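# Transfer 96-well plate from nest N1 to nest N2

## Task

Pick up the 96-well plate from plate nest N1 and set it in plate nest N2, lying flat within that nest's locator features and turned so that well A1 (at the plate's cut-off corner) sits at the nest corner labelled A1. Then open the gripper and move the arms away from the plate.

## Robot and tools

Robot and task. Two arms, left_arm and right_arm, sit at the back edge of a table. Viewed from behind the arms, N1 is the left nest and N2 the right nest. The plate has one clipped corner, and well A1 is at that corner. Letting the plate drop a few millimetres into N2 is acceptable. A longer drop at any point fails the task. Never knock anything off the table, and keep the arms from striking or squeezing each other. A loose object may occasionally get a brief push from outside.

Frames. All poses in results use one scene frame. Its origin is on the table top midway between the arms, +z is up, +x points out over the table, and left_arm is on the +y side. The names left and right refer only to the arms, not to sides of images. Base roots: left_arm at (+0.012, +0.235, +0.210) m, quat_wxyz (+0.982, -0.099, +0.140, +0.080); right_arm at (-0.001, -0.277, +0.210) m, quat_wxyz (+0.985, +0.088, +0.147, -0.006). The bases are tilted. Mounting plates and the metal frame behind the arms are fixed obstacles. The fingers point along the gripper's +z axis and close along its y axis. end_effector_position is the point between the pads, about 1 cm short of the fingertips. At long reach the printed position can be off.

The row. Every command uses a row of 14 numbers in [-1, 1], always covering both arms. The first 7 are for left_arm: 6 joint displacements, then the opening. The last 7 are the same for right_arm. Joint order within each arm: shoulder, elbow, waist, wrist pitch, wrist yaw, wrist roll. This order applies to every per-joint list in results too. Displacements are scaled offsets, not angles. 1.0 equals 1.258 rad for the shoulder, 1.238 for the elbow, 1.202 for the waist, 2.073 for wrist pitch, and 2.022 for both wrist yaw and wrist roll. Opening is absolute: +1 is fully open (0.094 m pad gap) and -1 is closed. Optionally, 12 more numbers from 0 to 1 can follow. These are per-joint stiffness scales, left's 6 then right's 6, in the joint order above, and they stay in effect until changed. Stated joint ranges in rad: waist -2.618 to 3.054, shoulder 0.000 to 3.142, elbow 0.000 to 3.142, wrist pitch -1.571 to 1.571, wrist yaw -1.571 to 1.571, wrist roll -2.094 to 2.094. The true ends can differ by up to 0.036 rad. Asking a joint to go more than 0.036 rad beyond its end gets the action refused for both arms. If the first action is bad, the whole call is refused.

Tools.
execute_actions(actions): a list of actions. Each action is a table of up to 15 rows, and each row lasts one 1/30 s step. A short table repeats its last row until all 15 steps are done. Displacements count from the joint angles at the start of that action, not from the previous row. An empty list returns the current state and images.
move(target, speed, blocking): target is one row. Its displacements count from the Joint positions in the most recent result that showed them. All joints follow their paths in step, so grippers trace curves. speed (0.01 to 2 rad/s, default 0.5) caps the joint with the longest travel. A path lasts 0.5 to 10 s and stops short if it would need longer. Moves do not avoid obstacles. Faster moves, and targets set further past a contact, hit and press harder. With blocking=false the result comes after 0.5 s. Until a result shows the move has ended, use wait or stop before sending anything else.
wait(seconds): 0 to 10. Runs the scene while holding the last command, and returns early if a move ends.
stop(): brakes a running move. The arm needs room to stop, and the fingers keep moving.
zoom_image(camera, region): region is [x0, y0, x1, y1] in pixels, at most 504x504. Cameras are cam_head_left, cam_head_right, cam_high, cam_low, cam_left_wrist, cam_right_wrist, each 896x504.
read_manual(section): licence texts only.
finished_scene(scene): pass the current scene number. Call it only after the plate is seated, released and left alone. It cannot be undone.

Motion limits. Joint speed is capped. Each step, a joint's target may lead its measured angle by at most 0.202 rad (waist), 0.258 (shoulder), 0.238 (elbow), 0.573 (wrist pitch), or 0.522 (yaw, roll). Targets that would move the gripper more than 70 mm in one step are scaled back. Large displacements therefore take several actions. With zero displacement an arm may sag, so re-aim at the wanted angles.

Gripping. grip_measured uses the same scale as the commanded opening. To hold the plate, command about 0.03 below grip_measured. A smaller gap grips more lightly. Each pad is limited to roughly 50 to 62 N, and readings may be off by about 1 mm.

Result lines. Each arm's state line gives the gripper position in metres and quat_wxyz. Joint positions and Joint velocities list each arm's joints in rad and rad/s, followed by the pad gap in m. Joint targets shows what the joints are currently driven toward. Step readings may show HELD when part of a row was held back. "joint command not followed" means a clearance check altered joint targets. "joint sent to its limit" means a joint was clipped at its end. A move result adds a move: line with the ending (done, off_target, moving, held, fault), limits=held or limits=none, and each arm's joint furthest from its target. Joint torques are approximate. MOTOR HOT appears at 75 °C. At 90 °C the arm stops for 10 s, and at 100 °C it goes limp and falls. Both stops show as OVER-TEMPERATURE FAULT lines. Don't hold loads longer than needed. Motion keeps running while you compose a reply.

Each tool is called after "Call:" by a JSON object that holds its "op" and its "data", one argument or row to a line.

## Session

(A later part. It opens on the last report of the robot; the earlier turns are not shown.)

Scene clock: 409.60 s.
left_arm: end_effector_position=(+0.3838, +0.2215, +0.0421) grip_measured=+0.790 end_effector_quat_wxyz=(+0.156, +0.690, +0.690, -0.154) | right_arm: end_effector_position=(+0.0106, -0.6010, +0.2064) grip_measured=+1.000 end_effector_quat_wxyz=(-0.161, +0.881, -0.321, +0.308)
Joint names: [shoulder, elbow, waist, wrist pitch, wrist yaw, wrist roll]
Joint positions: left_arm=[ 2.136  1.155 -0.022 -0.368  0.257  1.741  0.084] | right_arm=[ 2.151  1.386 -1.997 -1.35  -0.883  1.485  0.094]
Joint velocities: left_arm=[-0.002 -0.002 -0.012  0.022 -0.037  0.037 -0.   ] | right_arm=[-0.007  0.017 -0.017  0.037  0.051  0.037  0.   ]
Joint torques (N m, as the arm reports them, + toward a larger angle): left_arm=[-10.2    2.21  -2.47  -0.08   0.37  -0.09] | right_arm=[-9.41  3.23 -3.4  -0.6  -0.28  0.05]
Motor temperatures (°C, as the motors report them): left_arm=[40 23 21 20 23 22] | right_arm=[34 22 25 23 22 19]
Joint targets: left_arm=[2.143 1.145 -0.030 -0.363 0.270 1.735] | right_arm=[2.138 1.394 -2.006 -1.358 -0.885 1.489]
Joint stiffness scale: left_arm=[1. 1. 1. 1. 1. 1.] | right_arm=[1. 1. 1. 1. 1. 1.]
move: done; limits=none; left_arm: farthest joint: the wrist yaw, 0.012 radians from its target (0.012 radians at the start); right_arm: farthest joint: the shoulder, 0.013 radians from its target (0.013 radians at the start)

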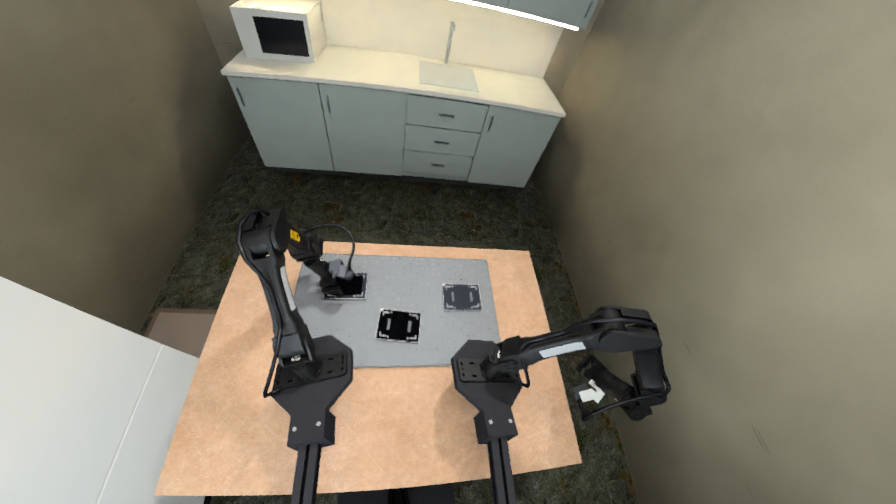

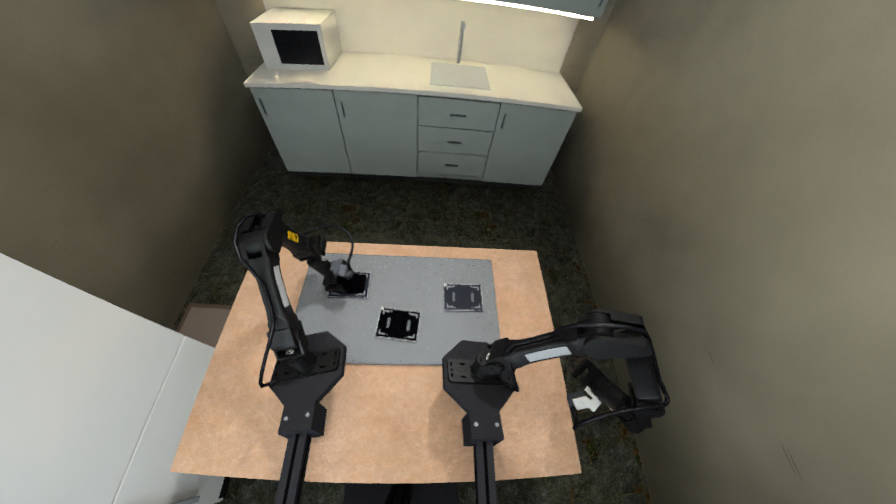

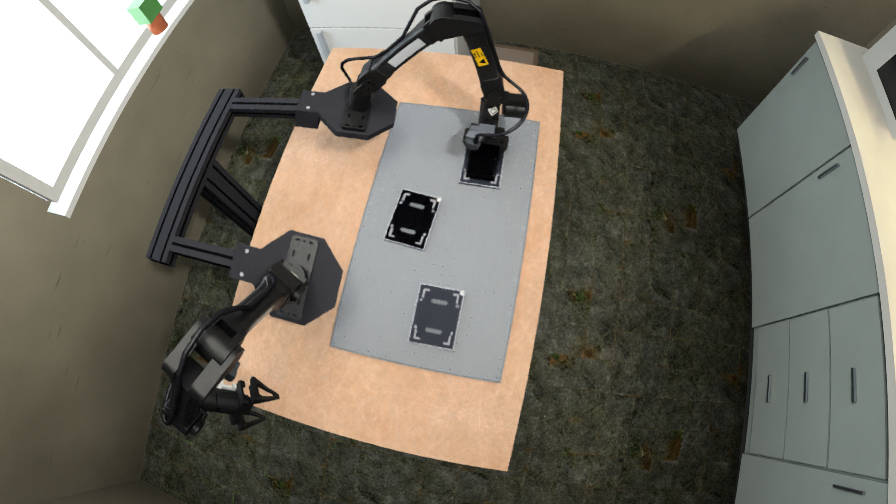

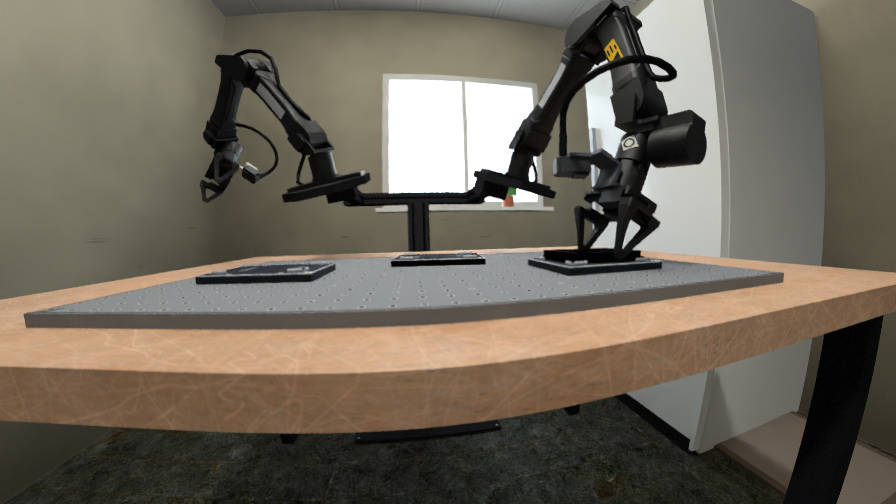

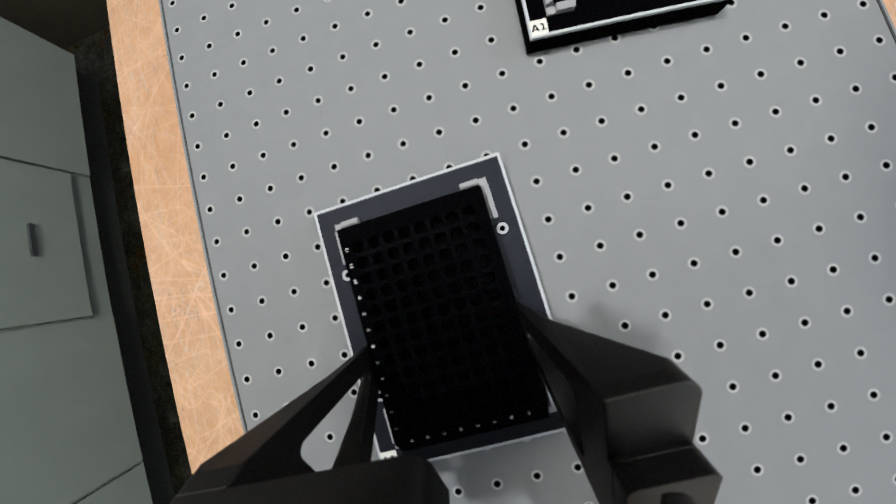

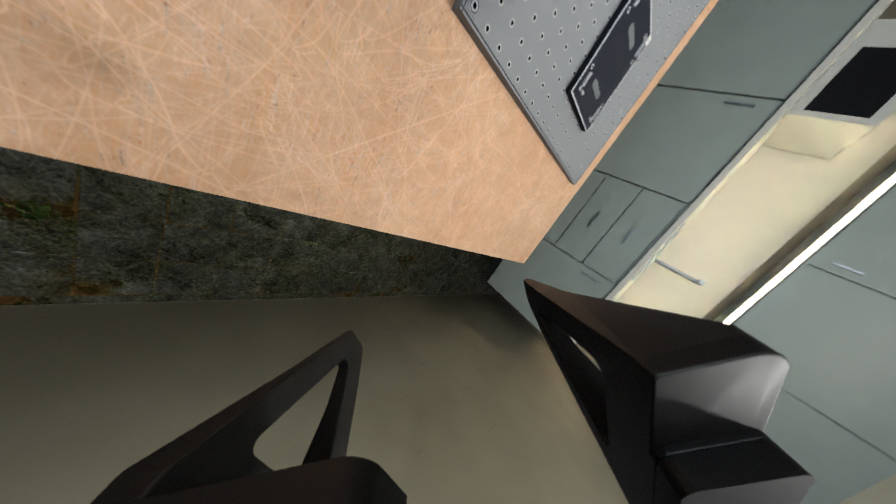

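Call:
{"op": "move", "data": {
  "target": [0.006,-0.008,-0.007,0.003,0.006,-0.003,0.745, -0.010,0.006,-0.007,-0.004,-0.001,0.002,1],
  "speed": 0.1
}}

Scene clock: 413.33 s.
left_arm: end_effector_position=(+0.3838, +0.2215, +0.0421) grip_measured=+0.763 end_effector_quat_wxyz=(+0.156, +0.690, +0.690, -0.154) | right_arm: end_effector_position=(+0.0106, -0.6010, +0.2064) grip_measured=+1.000 end_effector_quat_wxyz=(-0.161, +0.881, -0.321, +0.308)
Joint names: [shoulder, elbow, waist, wrist pitch, wrist yaw, wrist roll]
Joint positions: left_arm=[ 2.136  1.155 -0.022 -0.368  0.257  1.741  0.083] | right_arm=[ 2.151  1.386 -1.997 -1.35  -0.883  1.485  0.094]
Joint velocities: left_arm=[-0.017 -0.007  0.002 -0.022  0.007  0.007 -0.   ] | right_arm=[ 0.007 -0.007  0.007  0.022  0.037  0.022  0.   ]
Joint torques (N m, as the arm reports them, + toward a larger angle): left_arm=[-10.19   2.21  -2.47  -0.06   0.38  -0.09] | right_arm=[-9.45  3.27 -3.4  -0.61 -0.28  0.06]
Motor temperatures (°C, as the motors report them): left_arm=[39 23 21 20 23 22] | right_arm=[34 22 25 23 22 19]
Joint targets: left_arm=[2.143 1.145 -0.030 -0.362 0.270 1.735] | right_arm=[2.138 1.394 -2.006 -1.358 -0.885 1.489]
Joint stiffness scale: left_arm=[1. 1. 1. 1. 1. 1.] | right_arm=[1. 1. 1. 1. 1. 1.]
move: done; limits=none; left_arm: farthest joint: the wrist yaw, 0.012 radians from its target (0.012 radians at the start); right_arm: farthest joint: the shoulder, 0.013 radians from its target (0.013 radians at the start)

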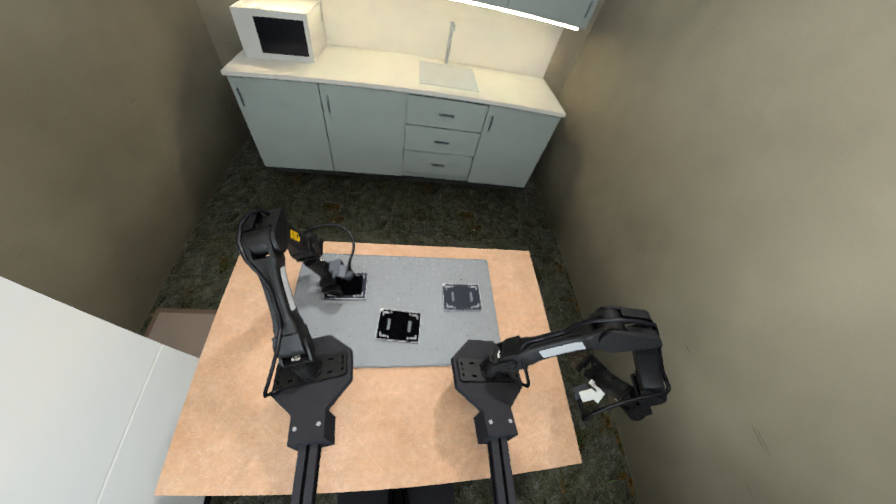

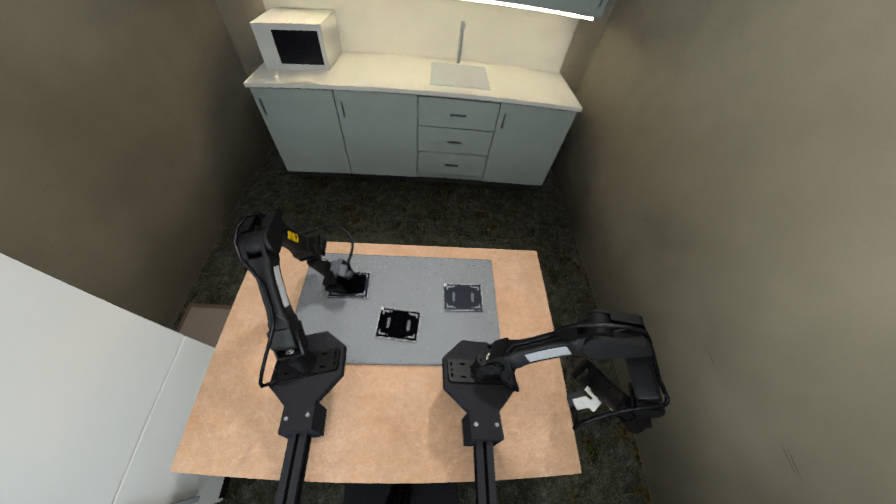

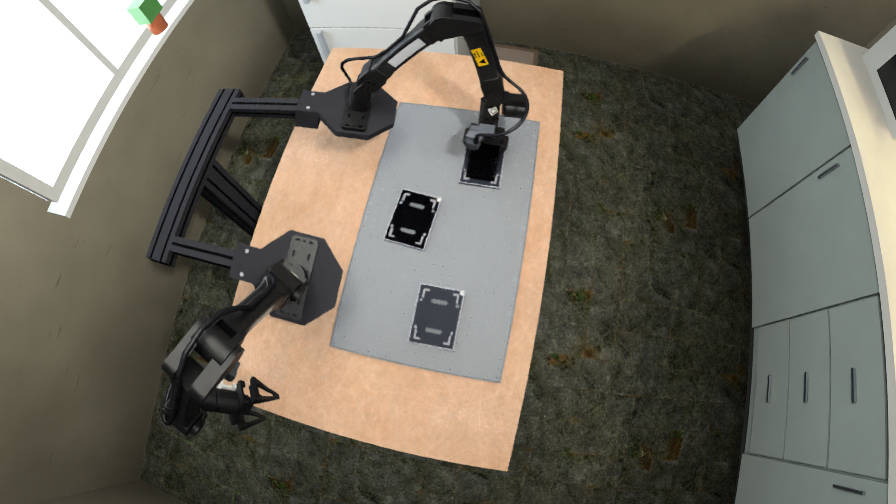

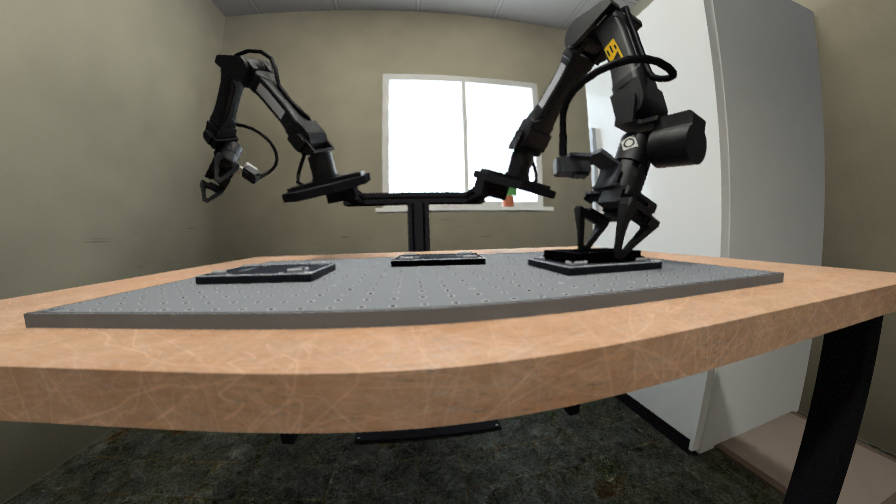

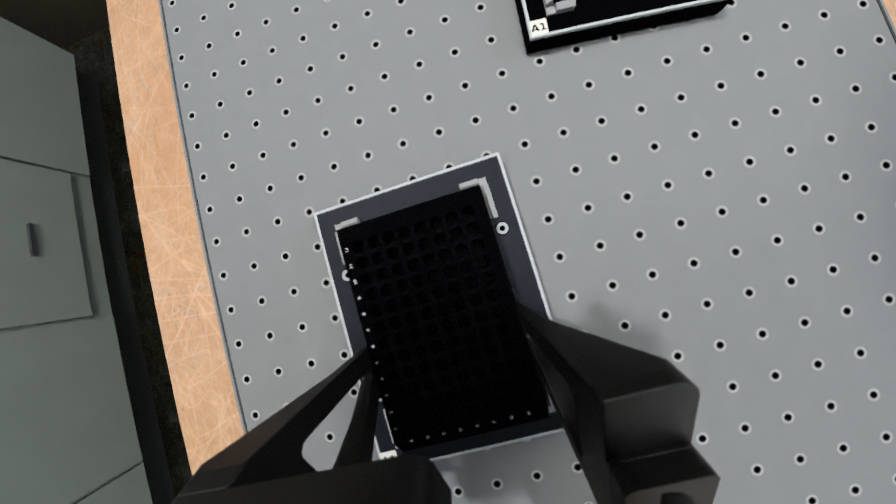

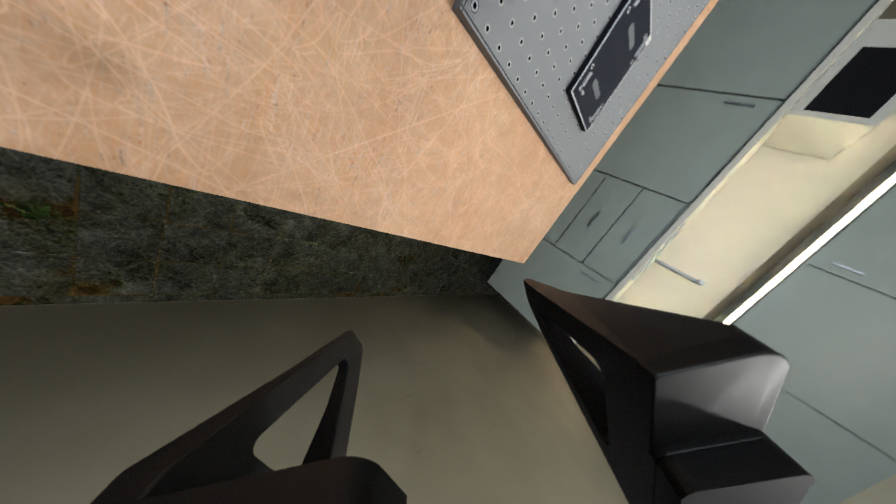

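Call:
{"op": "execute_actions", "data": {
  "actions": []
}}

Scene clock: 432.83 s.
left_arm: end_effector_position=(+0.3838, +0.2215, +0.0421) grip_measured=+0.763 end_effector_quat_wxyz=(+0.156, +0.690, +0.690, -0.154) | right_arm: end_effector_position=(+0.0106, -0.6010, +0.2064) grip_measured=+1.000 end_effector_quat_wxyz=(-0.161, +0.881, -0.321, +0.308)
Joint names: [shoulder, elbow, waist, wrist pitch, wrist yaw, wrist roll]
Joint positions: left_arm=[ 2.136  1.155 -0.022 -0.368  0.257  1.741  0.083] | right_arm=[ 2.151  1.386 -1.997 -1.35  -0.883  1.485  0.094]
Joint velocities: left_arm=[ 0.027 -0.012 -0.002 -0.051 -0.037  0.022 -0.001] | right_arm=[ 0.002 -0.017 -0.012 -0.022 -0.051 -0.022  0.   ]
Joint torques (N m, as the arm reports them, + toward a larger angle): left_arm=[-10.19   2.21  -2.47  -0.06   0.38  -0.09] | right_arm=[-9.48  3.24 -3.39 -0.61 -0.27  0.06]
Motor temperatures (°C, as the motors report them): left_arm=[38 23 21 20 23 22] | right_arm=[34 22 25 23 22 19]
Joint targets: left_arm=[2.143 1.145 -0.030 -0.362 0.270 1.735] | right_arm=[2.138 1.394 -2.006 -1.358 -0.885 1.489]
Joint stiffness scale: left_arm=[1. 1. 1. 1. 1. 1.] | right_arm=[1. 1. 1. 1. 1. 1.]

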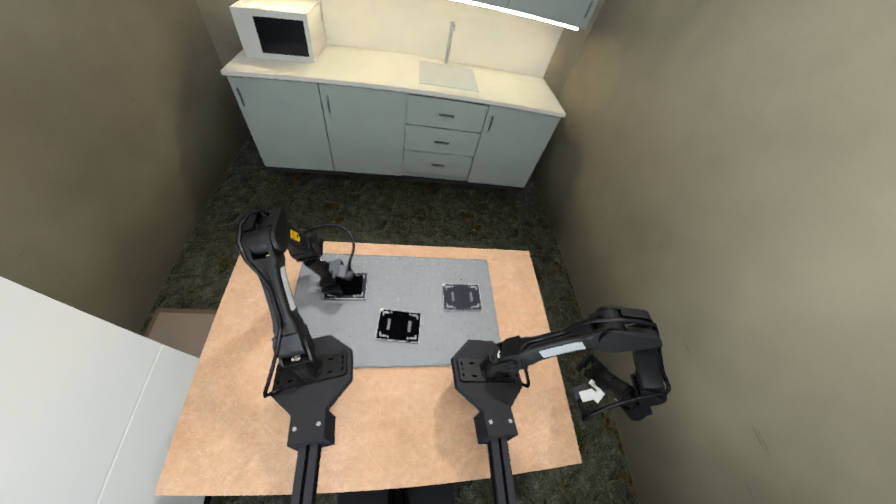

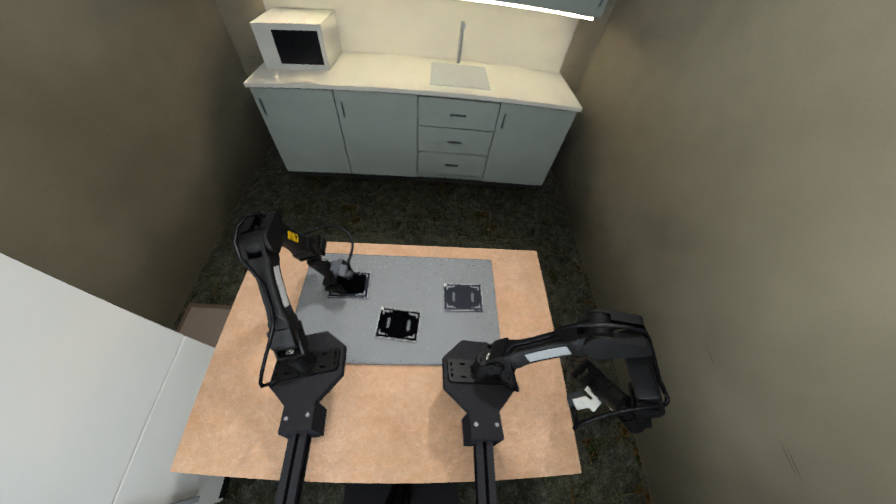

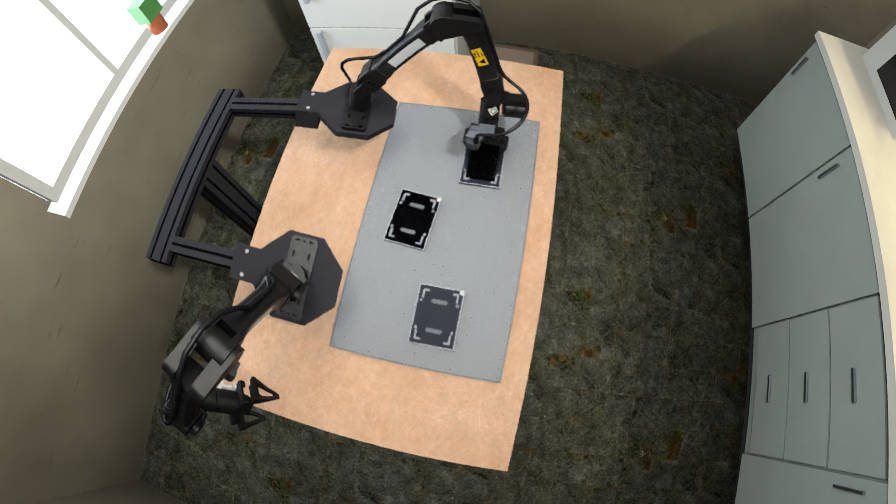

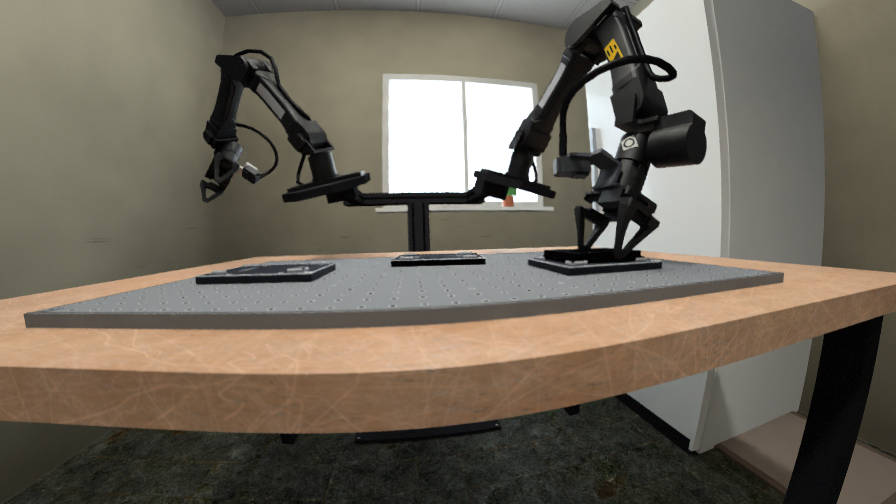

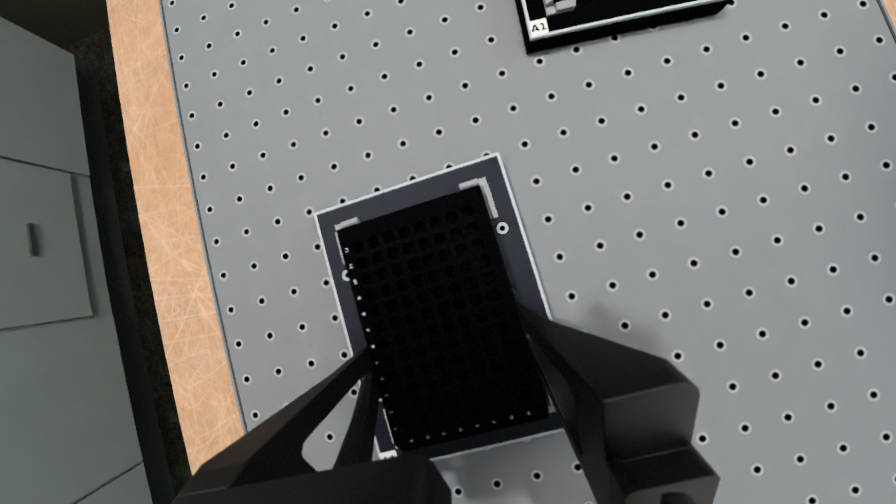

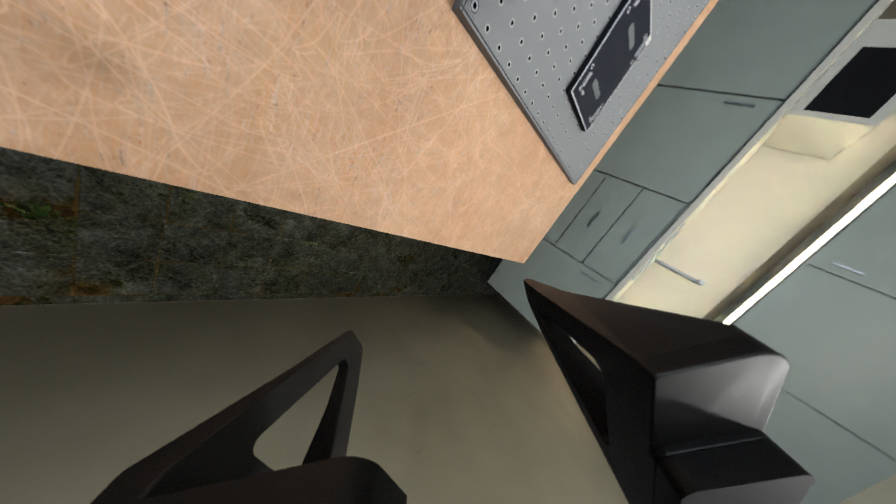

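Call:
{"op": "execute_actions", "data": {
  "actions": [
    [[0.0056,-0.008,-0.0067,0.003,0.0064,-0.003,0.73,-0.010,0.006,-0.007,-0.004,-0.001,0.002,1]]
  ]
}}

Scene clock: 437.33 s.
left_arm: end_effector_position=(+0.3838, +0.2215, +0.0421) grip_measured=+0.758 end_effector_quat_wxyz=(+0.156, +0.690, +0.690, -0.154) | right_arm: end_effector_position=(+0.0106, -0.6010, +0.2064) grip_measured=+1.000 end_effector_quat_wxyz=(-0.161, +0.881, -0.321, +0.308)
Joint names: [shoulder, elbow, waist, wrist pitch, wrist yaw, wrist roll]
Joint positions: left_arm=[ 2.136  1.155 -0.022 -0.368  0.257  1.741  0.083] | right_arm=[ 2.151  1.386 -1.997 -1.35  -0.883  1.485  0.094]
Joint velocities: left_arm=[-0.007  0.002 -0.002  0.007 -0.095  0.022  0.   ] | right_arm=[-0.007 -0.012  0.022 -0.037  0.007  0.022  0.   ]
Joint torques (N m, as the arm reports them, + toward a larger angle): left_arm=[-10.24   2.21  -2.44  -0.06   0.38  -0.09] | right_arm=[-9.49  3.34 -3.41 -0.61 -0.27  0.06]
Motor temperatures (°C, as the motors report them): left_arm=[38 23 21 20 23 22] | right_arm=[34 22 25 23 22 19]
Joint targets: left_arm=[2.143 1.145 -0.030 -0.362 0.270 1.735] | right_arm=[2.138 1.394 -2.006 -1.358 -0.885 1.489]
Joint stiffness scale: left_arm=[1. 1. 1. 1. 1. 1.] | right_arm=[1. 1. 1. 1. 1. 1.]
Step readings (joint positions):
0: left_arm=[2.136 1.155 -0.022 -0.368 0.257 1.741] | right_arm=[2.151 1.386 -1.997 -1.350 -0.883 1.485]
1: left_arm=[2.136 1.155 -0.022 -0.368 0.257 1.741] | right_arm=[2.151 1.386 -1.997 -1.350 -0.883 1.485]
2: left_arm=[2.136 1.155 -0.022 -0.368 0.257 1.741] | right_arm=[2.151 1.386 -1.997 -1.350 -0.883 1.485]
4: left_arm=[2.136 1.155 -0.022 -0.368 0.257 1.741] | right_arm=[2.151 1.386 -1.997 -1.350 -0.883 1.485]
8: left_arm=[2.136 1.155 -0.022 -0.368 0.257 1.741] | right_arm=[2.151 1.386 -1.997 -1.350 -0.883 1.485]
15: Joint positions above

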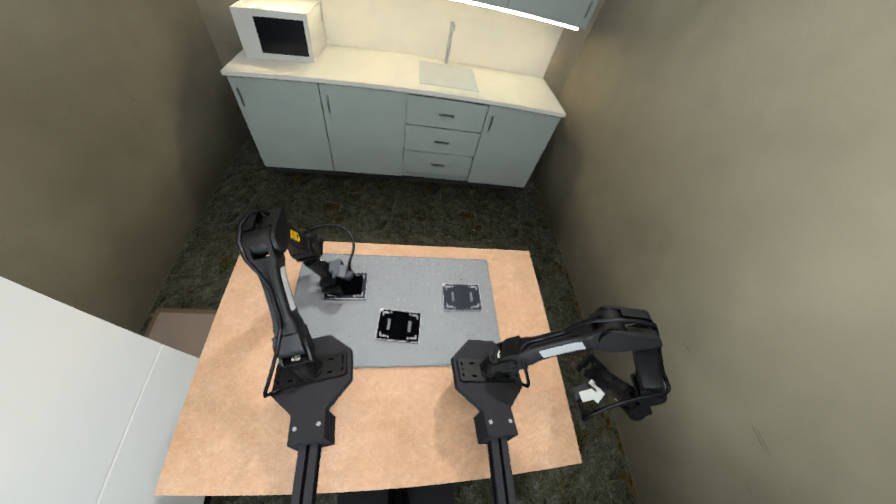

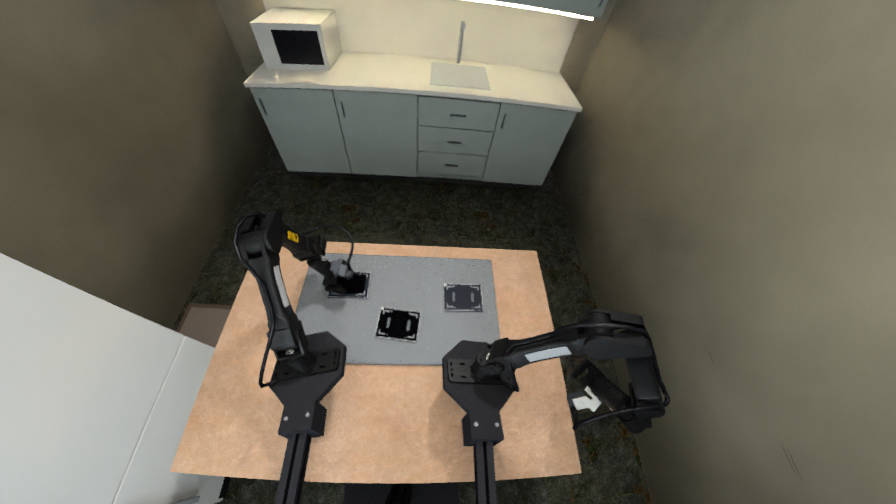

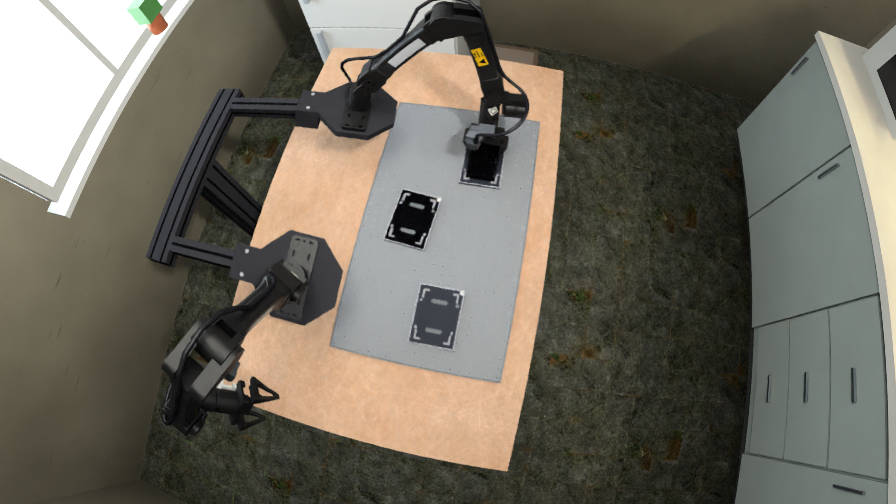

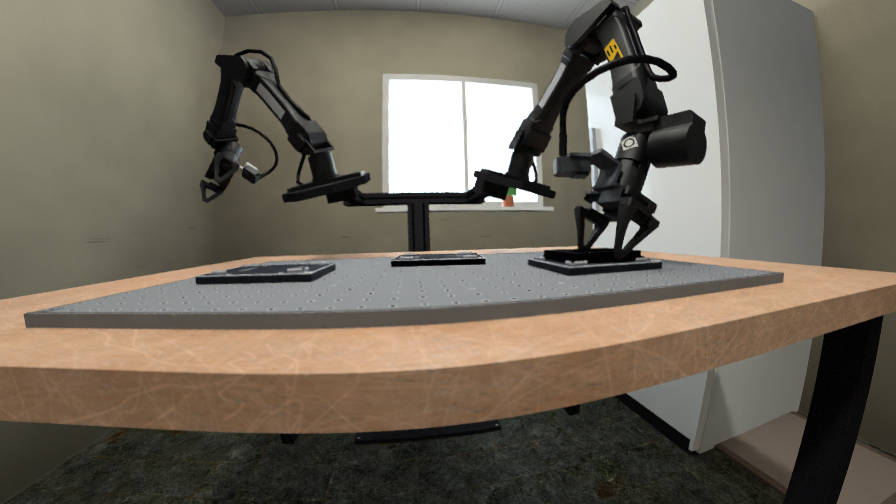

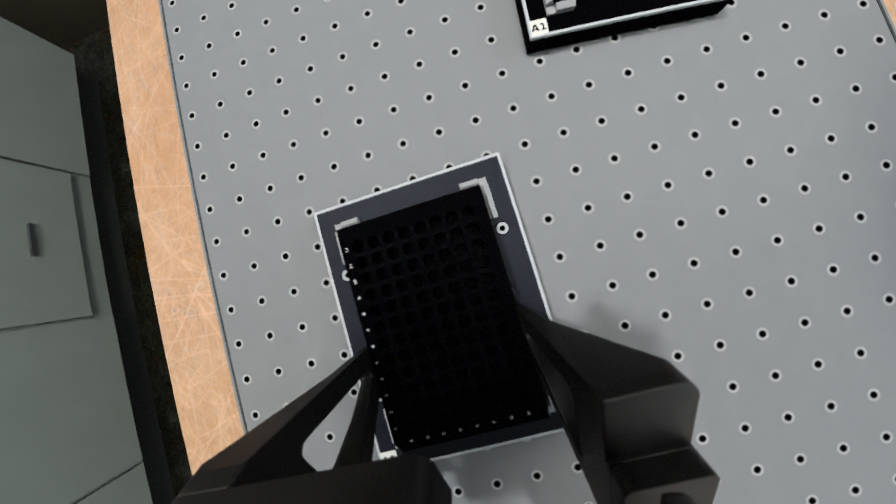

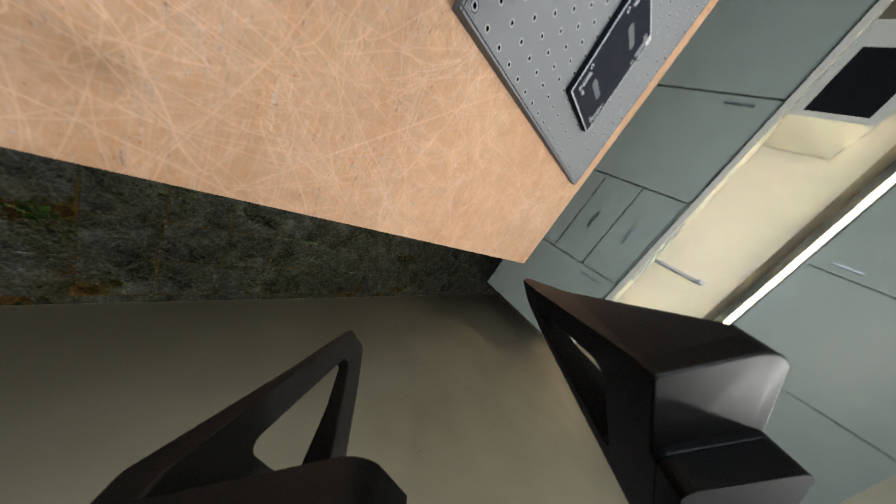

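Call:
{"op": "zoom_image", "data": {
  "camera": "cam_left_wrist",
  "region": [300, 150, 650, 470]
}}

Call:
{"op": "zoom_image", "data": {
  "camera": "cam_low",
  "region": [500, 190, 700, 300]
}}

Region (300, 150, 650, 470) of cam_left_wrist's 896x504 image, scaled by 1.440, with more detail than that image has; it fills the top 461 rows of this view, and the rest is white.

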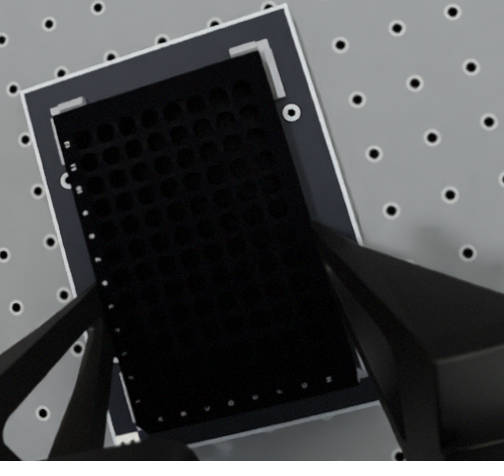

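Region (500, 190, 700, 300) of cam_low's 896x504 image, scaled by 2.520, with more detail than that image has; it fills the top 277 rows of this view, and the rest is white.

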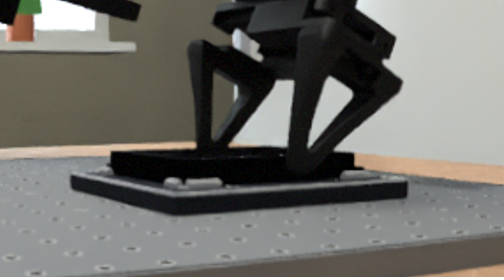

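Call:
{"op": "execute_actions", "data": {
  "actions": [
    [[-0.010,-0.008,-0.005,-0.006,0,-0.001,0.725,-0.010,0.006,-0.007,-0.004,-0.001,0.002,1],[-0.013,-0.008,-0.0067,-0.0087,0,-0.002,0.725,-0.010,0.006,-0.007,-0.004,-0.001,0.002,1],[-0.016,-0.008,-0.0073,-0.0103,0,-0.0024,0.725,-0.010,0.006,-0.007,-0.004,-0.001,0.002,1],[-0.019,-0.008,-0.008,-0.012,0,-0.0028,0.725,-0.010,0.006,-0.007,-0.004,-0.001,0.002,1],[-0.022,-0.008,-0.0086,-0.0136,0,-0.0031,0.725,-0.010,0.006,-0.007,-0.004,-0.001,0.002,1],[-0.025,-0.008,-0.0092,-0.0153,0,-0.0035,0.725,-0.010,0.006,-0.007,-0.004,-0.001,0.002,1],[-0.028,-0.008,-0.0099,-0.017,0,-0.0039,0.725,-0.010,0.006,-0.007,-0.004,-0.001,0.002,1],[-0.031,-0.008,-0.0105,-0.0186,0,-0.0042,0.725,-0.010,0.006,-0.007,-0.004,-0.001,0.002,1],[-0.034,-0.008,-0.0111,-0.0202,0,-0.0046,0.725,-0.010,0.006,-0.007,-0.004,-0.001,0.002,1],[-0.0375,-0.008,-0.0118,-0.0219,0,-0.005,0.725,-0.010,0.006,-0.007,-0.004,-0.001,0.002,1],[-0.041,-0.008,-0.0124,-0.0235,0,-0.0054,0.725,-0.010,0.006,-0.007,-0.004,-0.001,0.002,1],[-0.044,-0.008,-0.0131,-0.0252,0,-0.0058,0.725,-0.010,0.006,-0.007,-0.004,-0.001,0.002,1],[-0.047,-0.008,-0.0137,-0.0268,0,-0.0061,0.725,-0.010,0.006,-0.007,-0.004,-0.001,0.002,1],[-0.050,-0.008,-0.0144,-0.0285,0,-0.0065,0.725,-0.010,0.006,-0.007,-0.004,-0.001,0.002,1],[-0.0533,-0.008,-0.015,-0.0301,0,-0.0069,0.725,-0.010,0.006,-0.007,-0.004,-0.001,0.002,1]],
    [[0,0,0,0,0,0,0.725,0,0,0,0,0,0,1]]
  ]
}}

Scene clock: 505.80 s.
left_arm: end_effector_position=(+0.3878, +0.2253, +0.0529) grip_measured=+0.758 end_effector_quat_wxyz=(+0.156, +0.689, +0.692, -0.148) | right_arm: end_effector_position=(+0.0106, -0.6010, +0.2064) grip_measured=+1.000 end_effector_quat_wxyz=(-0.161, +0.881, -0.321, +0.308)
Joint names: [shoulder, elbow, waist, wrist pitch, wrist yaw, wrist roll]
Joint positions: left_arm=[ 2.1    1.155 -0.022 -0.39   0.251  1.736  0.083] | right_arm=[ 2.151  1.386 -1.997 -1.35  -0.883  1.485  0.094]
Joint velocities: left_arm=[-0.022  0.017 -0.012 -0.095 -0.081 -0.007 -0.   ] | right_arm=[ 0.002  0.012 -0.012 -0.037 -0.022 -0.095  0.   ]
Joint torques (N m, as the arm reports them, + toward a larger angle): left_arm=[-10.68   3.17  -1.72  -0.13   0.25  -0.04] | right_arm=[-8.5   2.81 -2.76 -0.51 -0.24  0.02]
Motor temperatures (°C, as the motors report them): left_arm=[39 23 21 20 23 22] | right_arm=[35 22 25 23 22 19]
Joint targets: left_arm=[2.101 1.155 -0.022 -0.394 0.254 1.737] | right_arm=[2.151 1.386 -1.997 -1.350 -0.883 1.485]
Joint stiffness scale: left_arm=[1. 1. 1. 1. 1. 1.] | right_arm=[1. 1. 1. 1. 1. 1.]
Step readings (joint positions; steps 1 to 15: 1st action; 16 to 30: 2nd action):
0: left_arm=[2.136 1.155 -0.022 -0.368 0.257 1.741] | right_arm=[2.151 1.386 -1.997 -1.350 -0.883 1.485]
1: left_arm=[2.136 1.155 -0.022 -0.368 0.257 1.741] | right_arm=[2.151 1.386 -1.997 -1.350 -0.883 1.485]
2: left_arm=[2.136 1.155 -0.022 -0.368 0.257 1.741] | right_arm=[2.151 1.386 -1.997 -1.350 -0.883 1.485]
4: left_arm=[2.136 1.155 -0.022 -0.368 0.257 1.741] | right_arm=[2.151 1.386 -1.997 -1.350 -0.883 1.485]
8: left_arm=[2.133 1.155 -0.022 -0.371 0.256 1.740] | right_arm=[2.151 1.386 -1.997 -1.350 -0.883 1.485]
15: left_arm=[2.101 1.155 -0.022 -0.394 0.254 1.737] | right_arm=[2.151 1.386 -1.997 -1.350 -0.883 1.485]
16: left_arm=[2.100 1.155 -0.022 -0.394 0.254 1.736] | right_arm=[2.151 1.386 -1.997 -1.350 -0.883 1.485]
17: left_arm=[2.100 1.155 -0.022 -0.391 0.254 1.736] | right_arm=[2.151 1.386 -1.997 -1.350 -0.883 1.485]
19: left_arm=[2.100 1.155 -0.022 -0.391 0.252 1.736] | right_arm=[2.151 1.386 -1.997 -1.350 -0.883 1.485]
23: left_arm=[2.100 1.155 -0.022 -0.390 0.252 1.736] | right_arm=[2.151 1.386 -1.997 -1.350 -0.883 1.485]
30: Joint positions above

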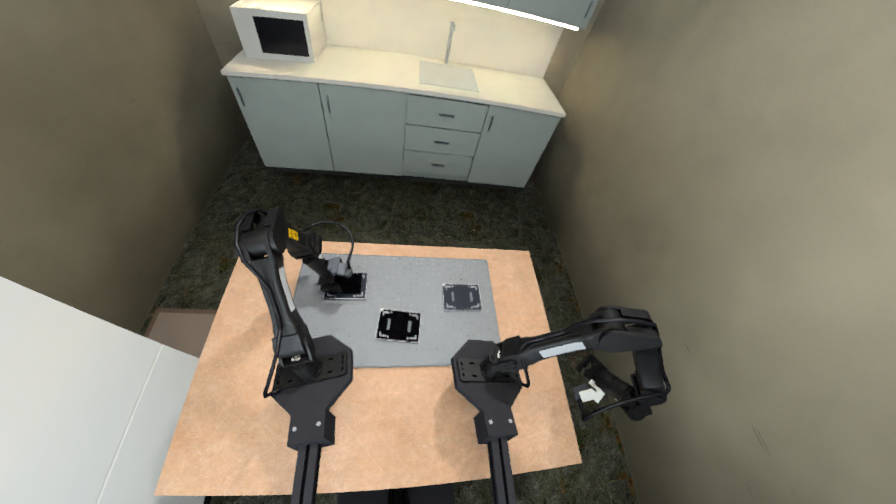

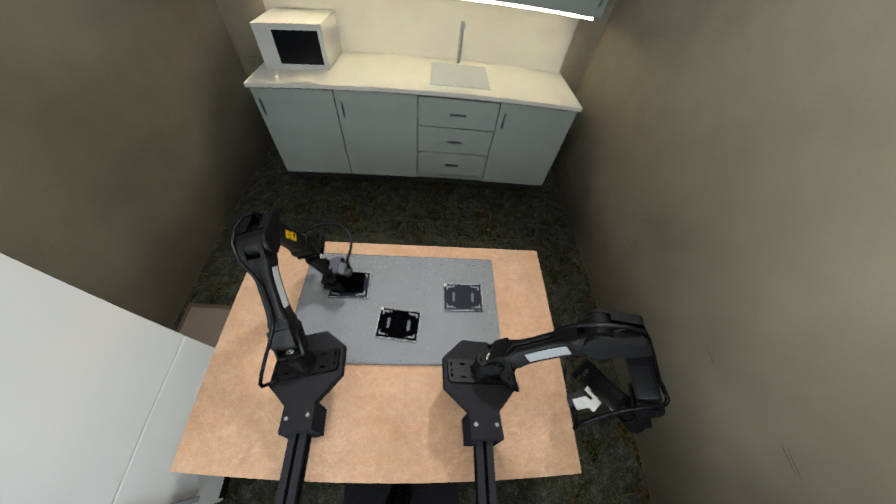

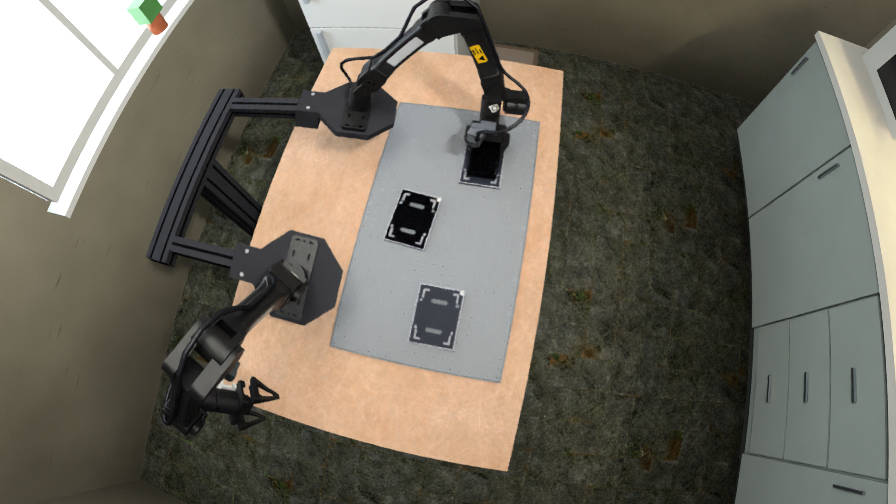

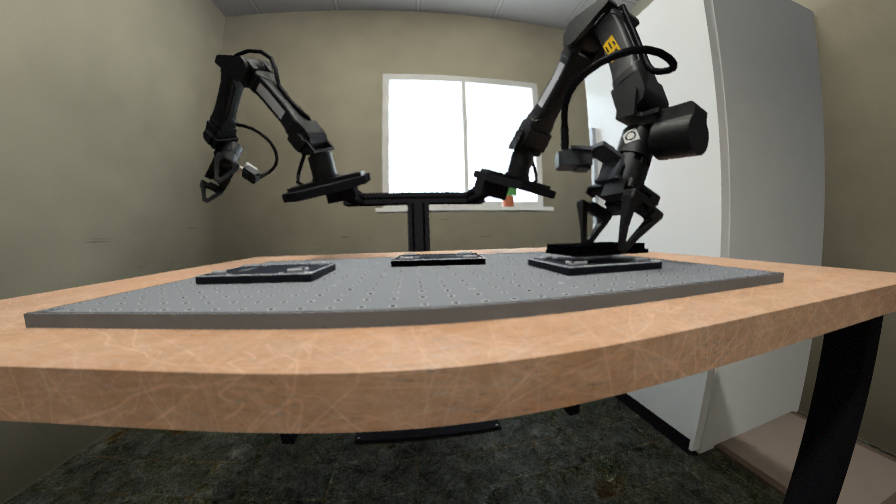

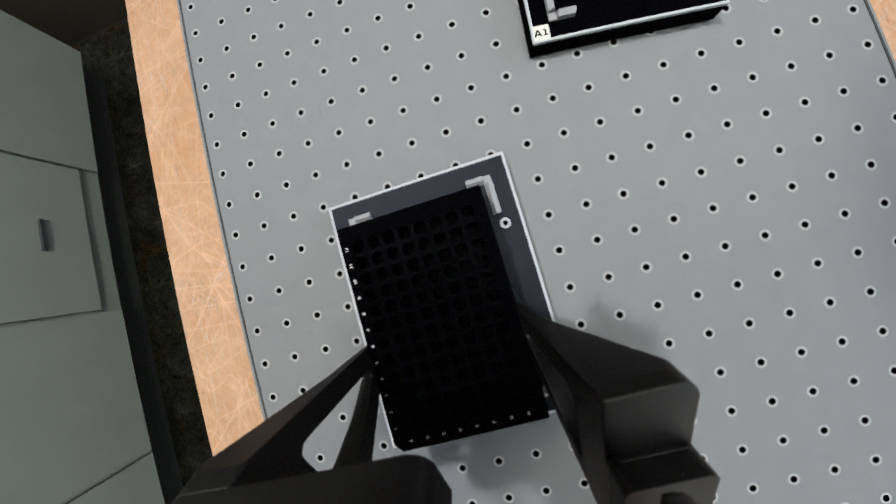

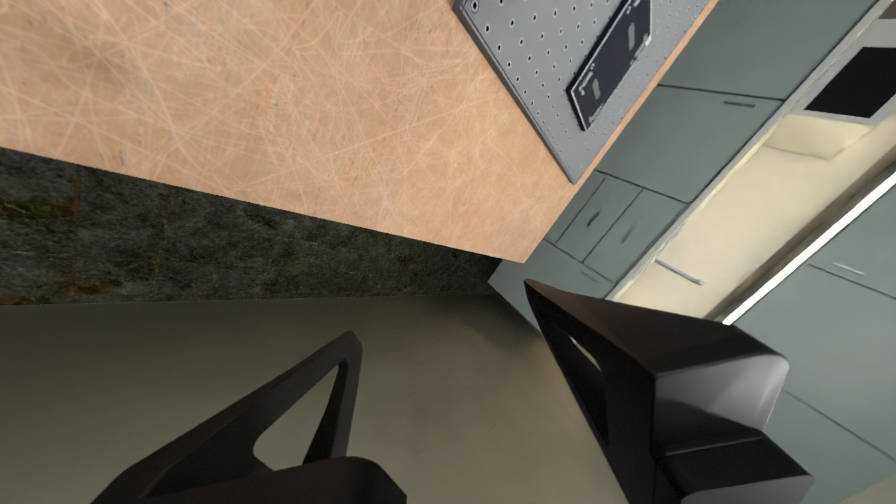

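Call:
{"op": "zoom_image", "data": {
  "camera": "cam_high",
  "region": [320, 90, 560, 400]
}}

Region (320, 90, 560, 400) of cam_high's 896x504 image, scaled by 1.626, with more detail than that image has; it fills the left 390 columns of this view, and the rest is white.

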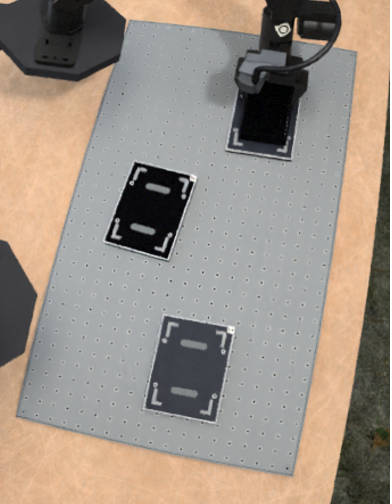

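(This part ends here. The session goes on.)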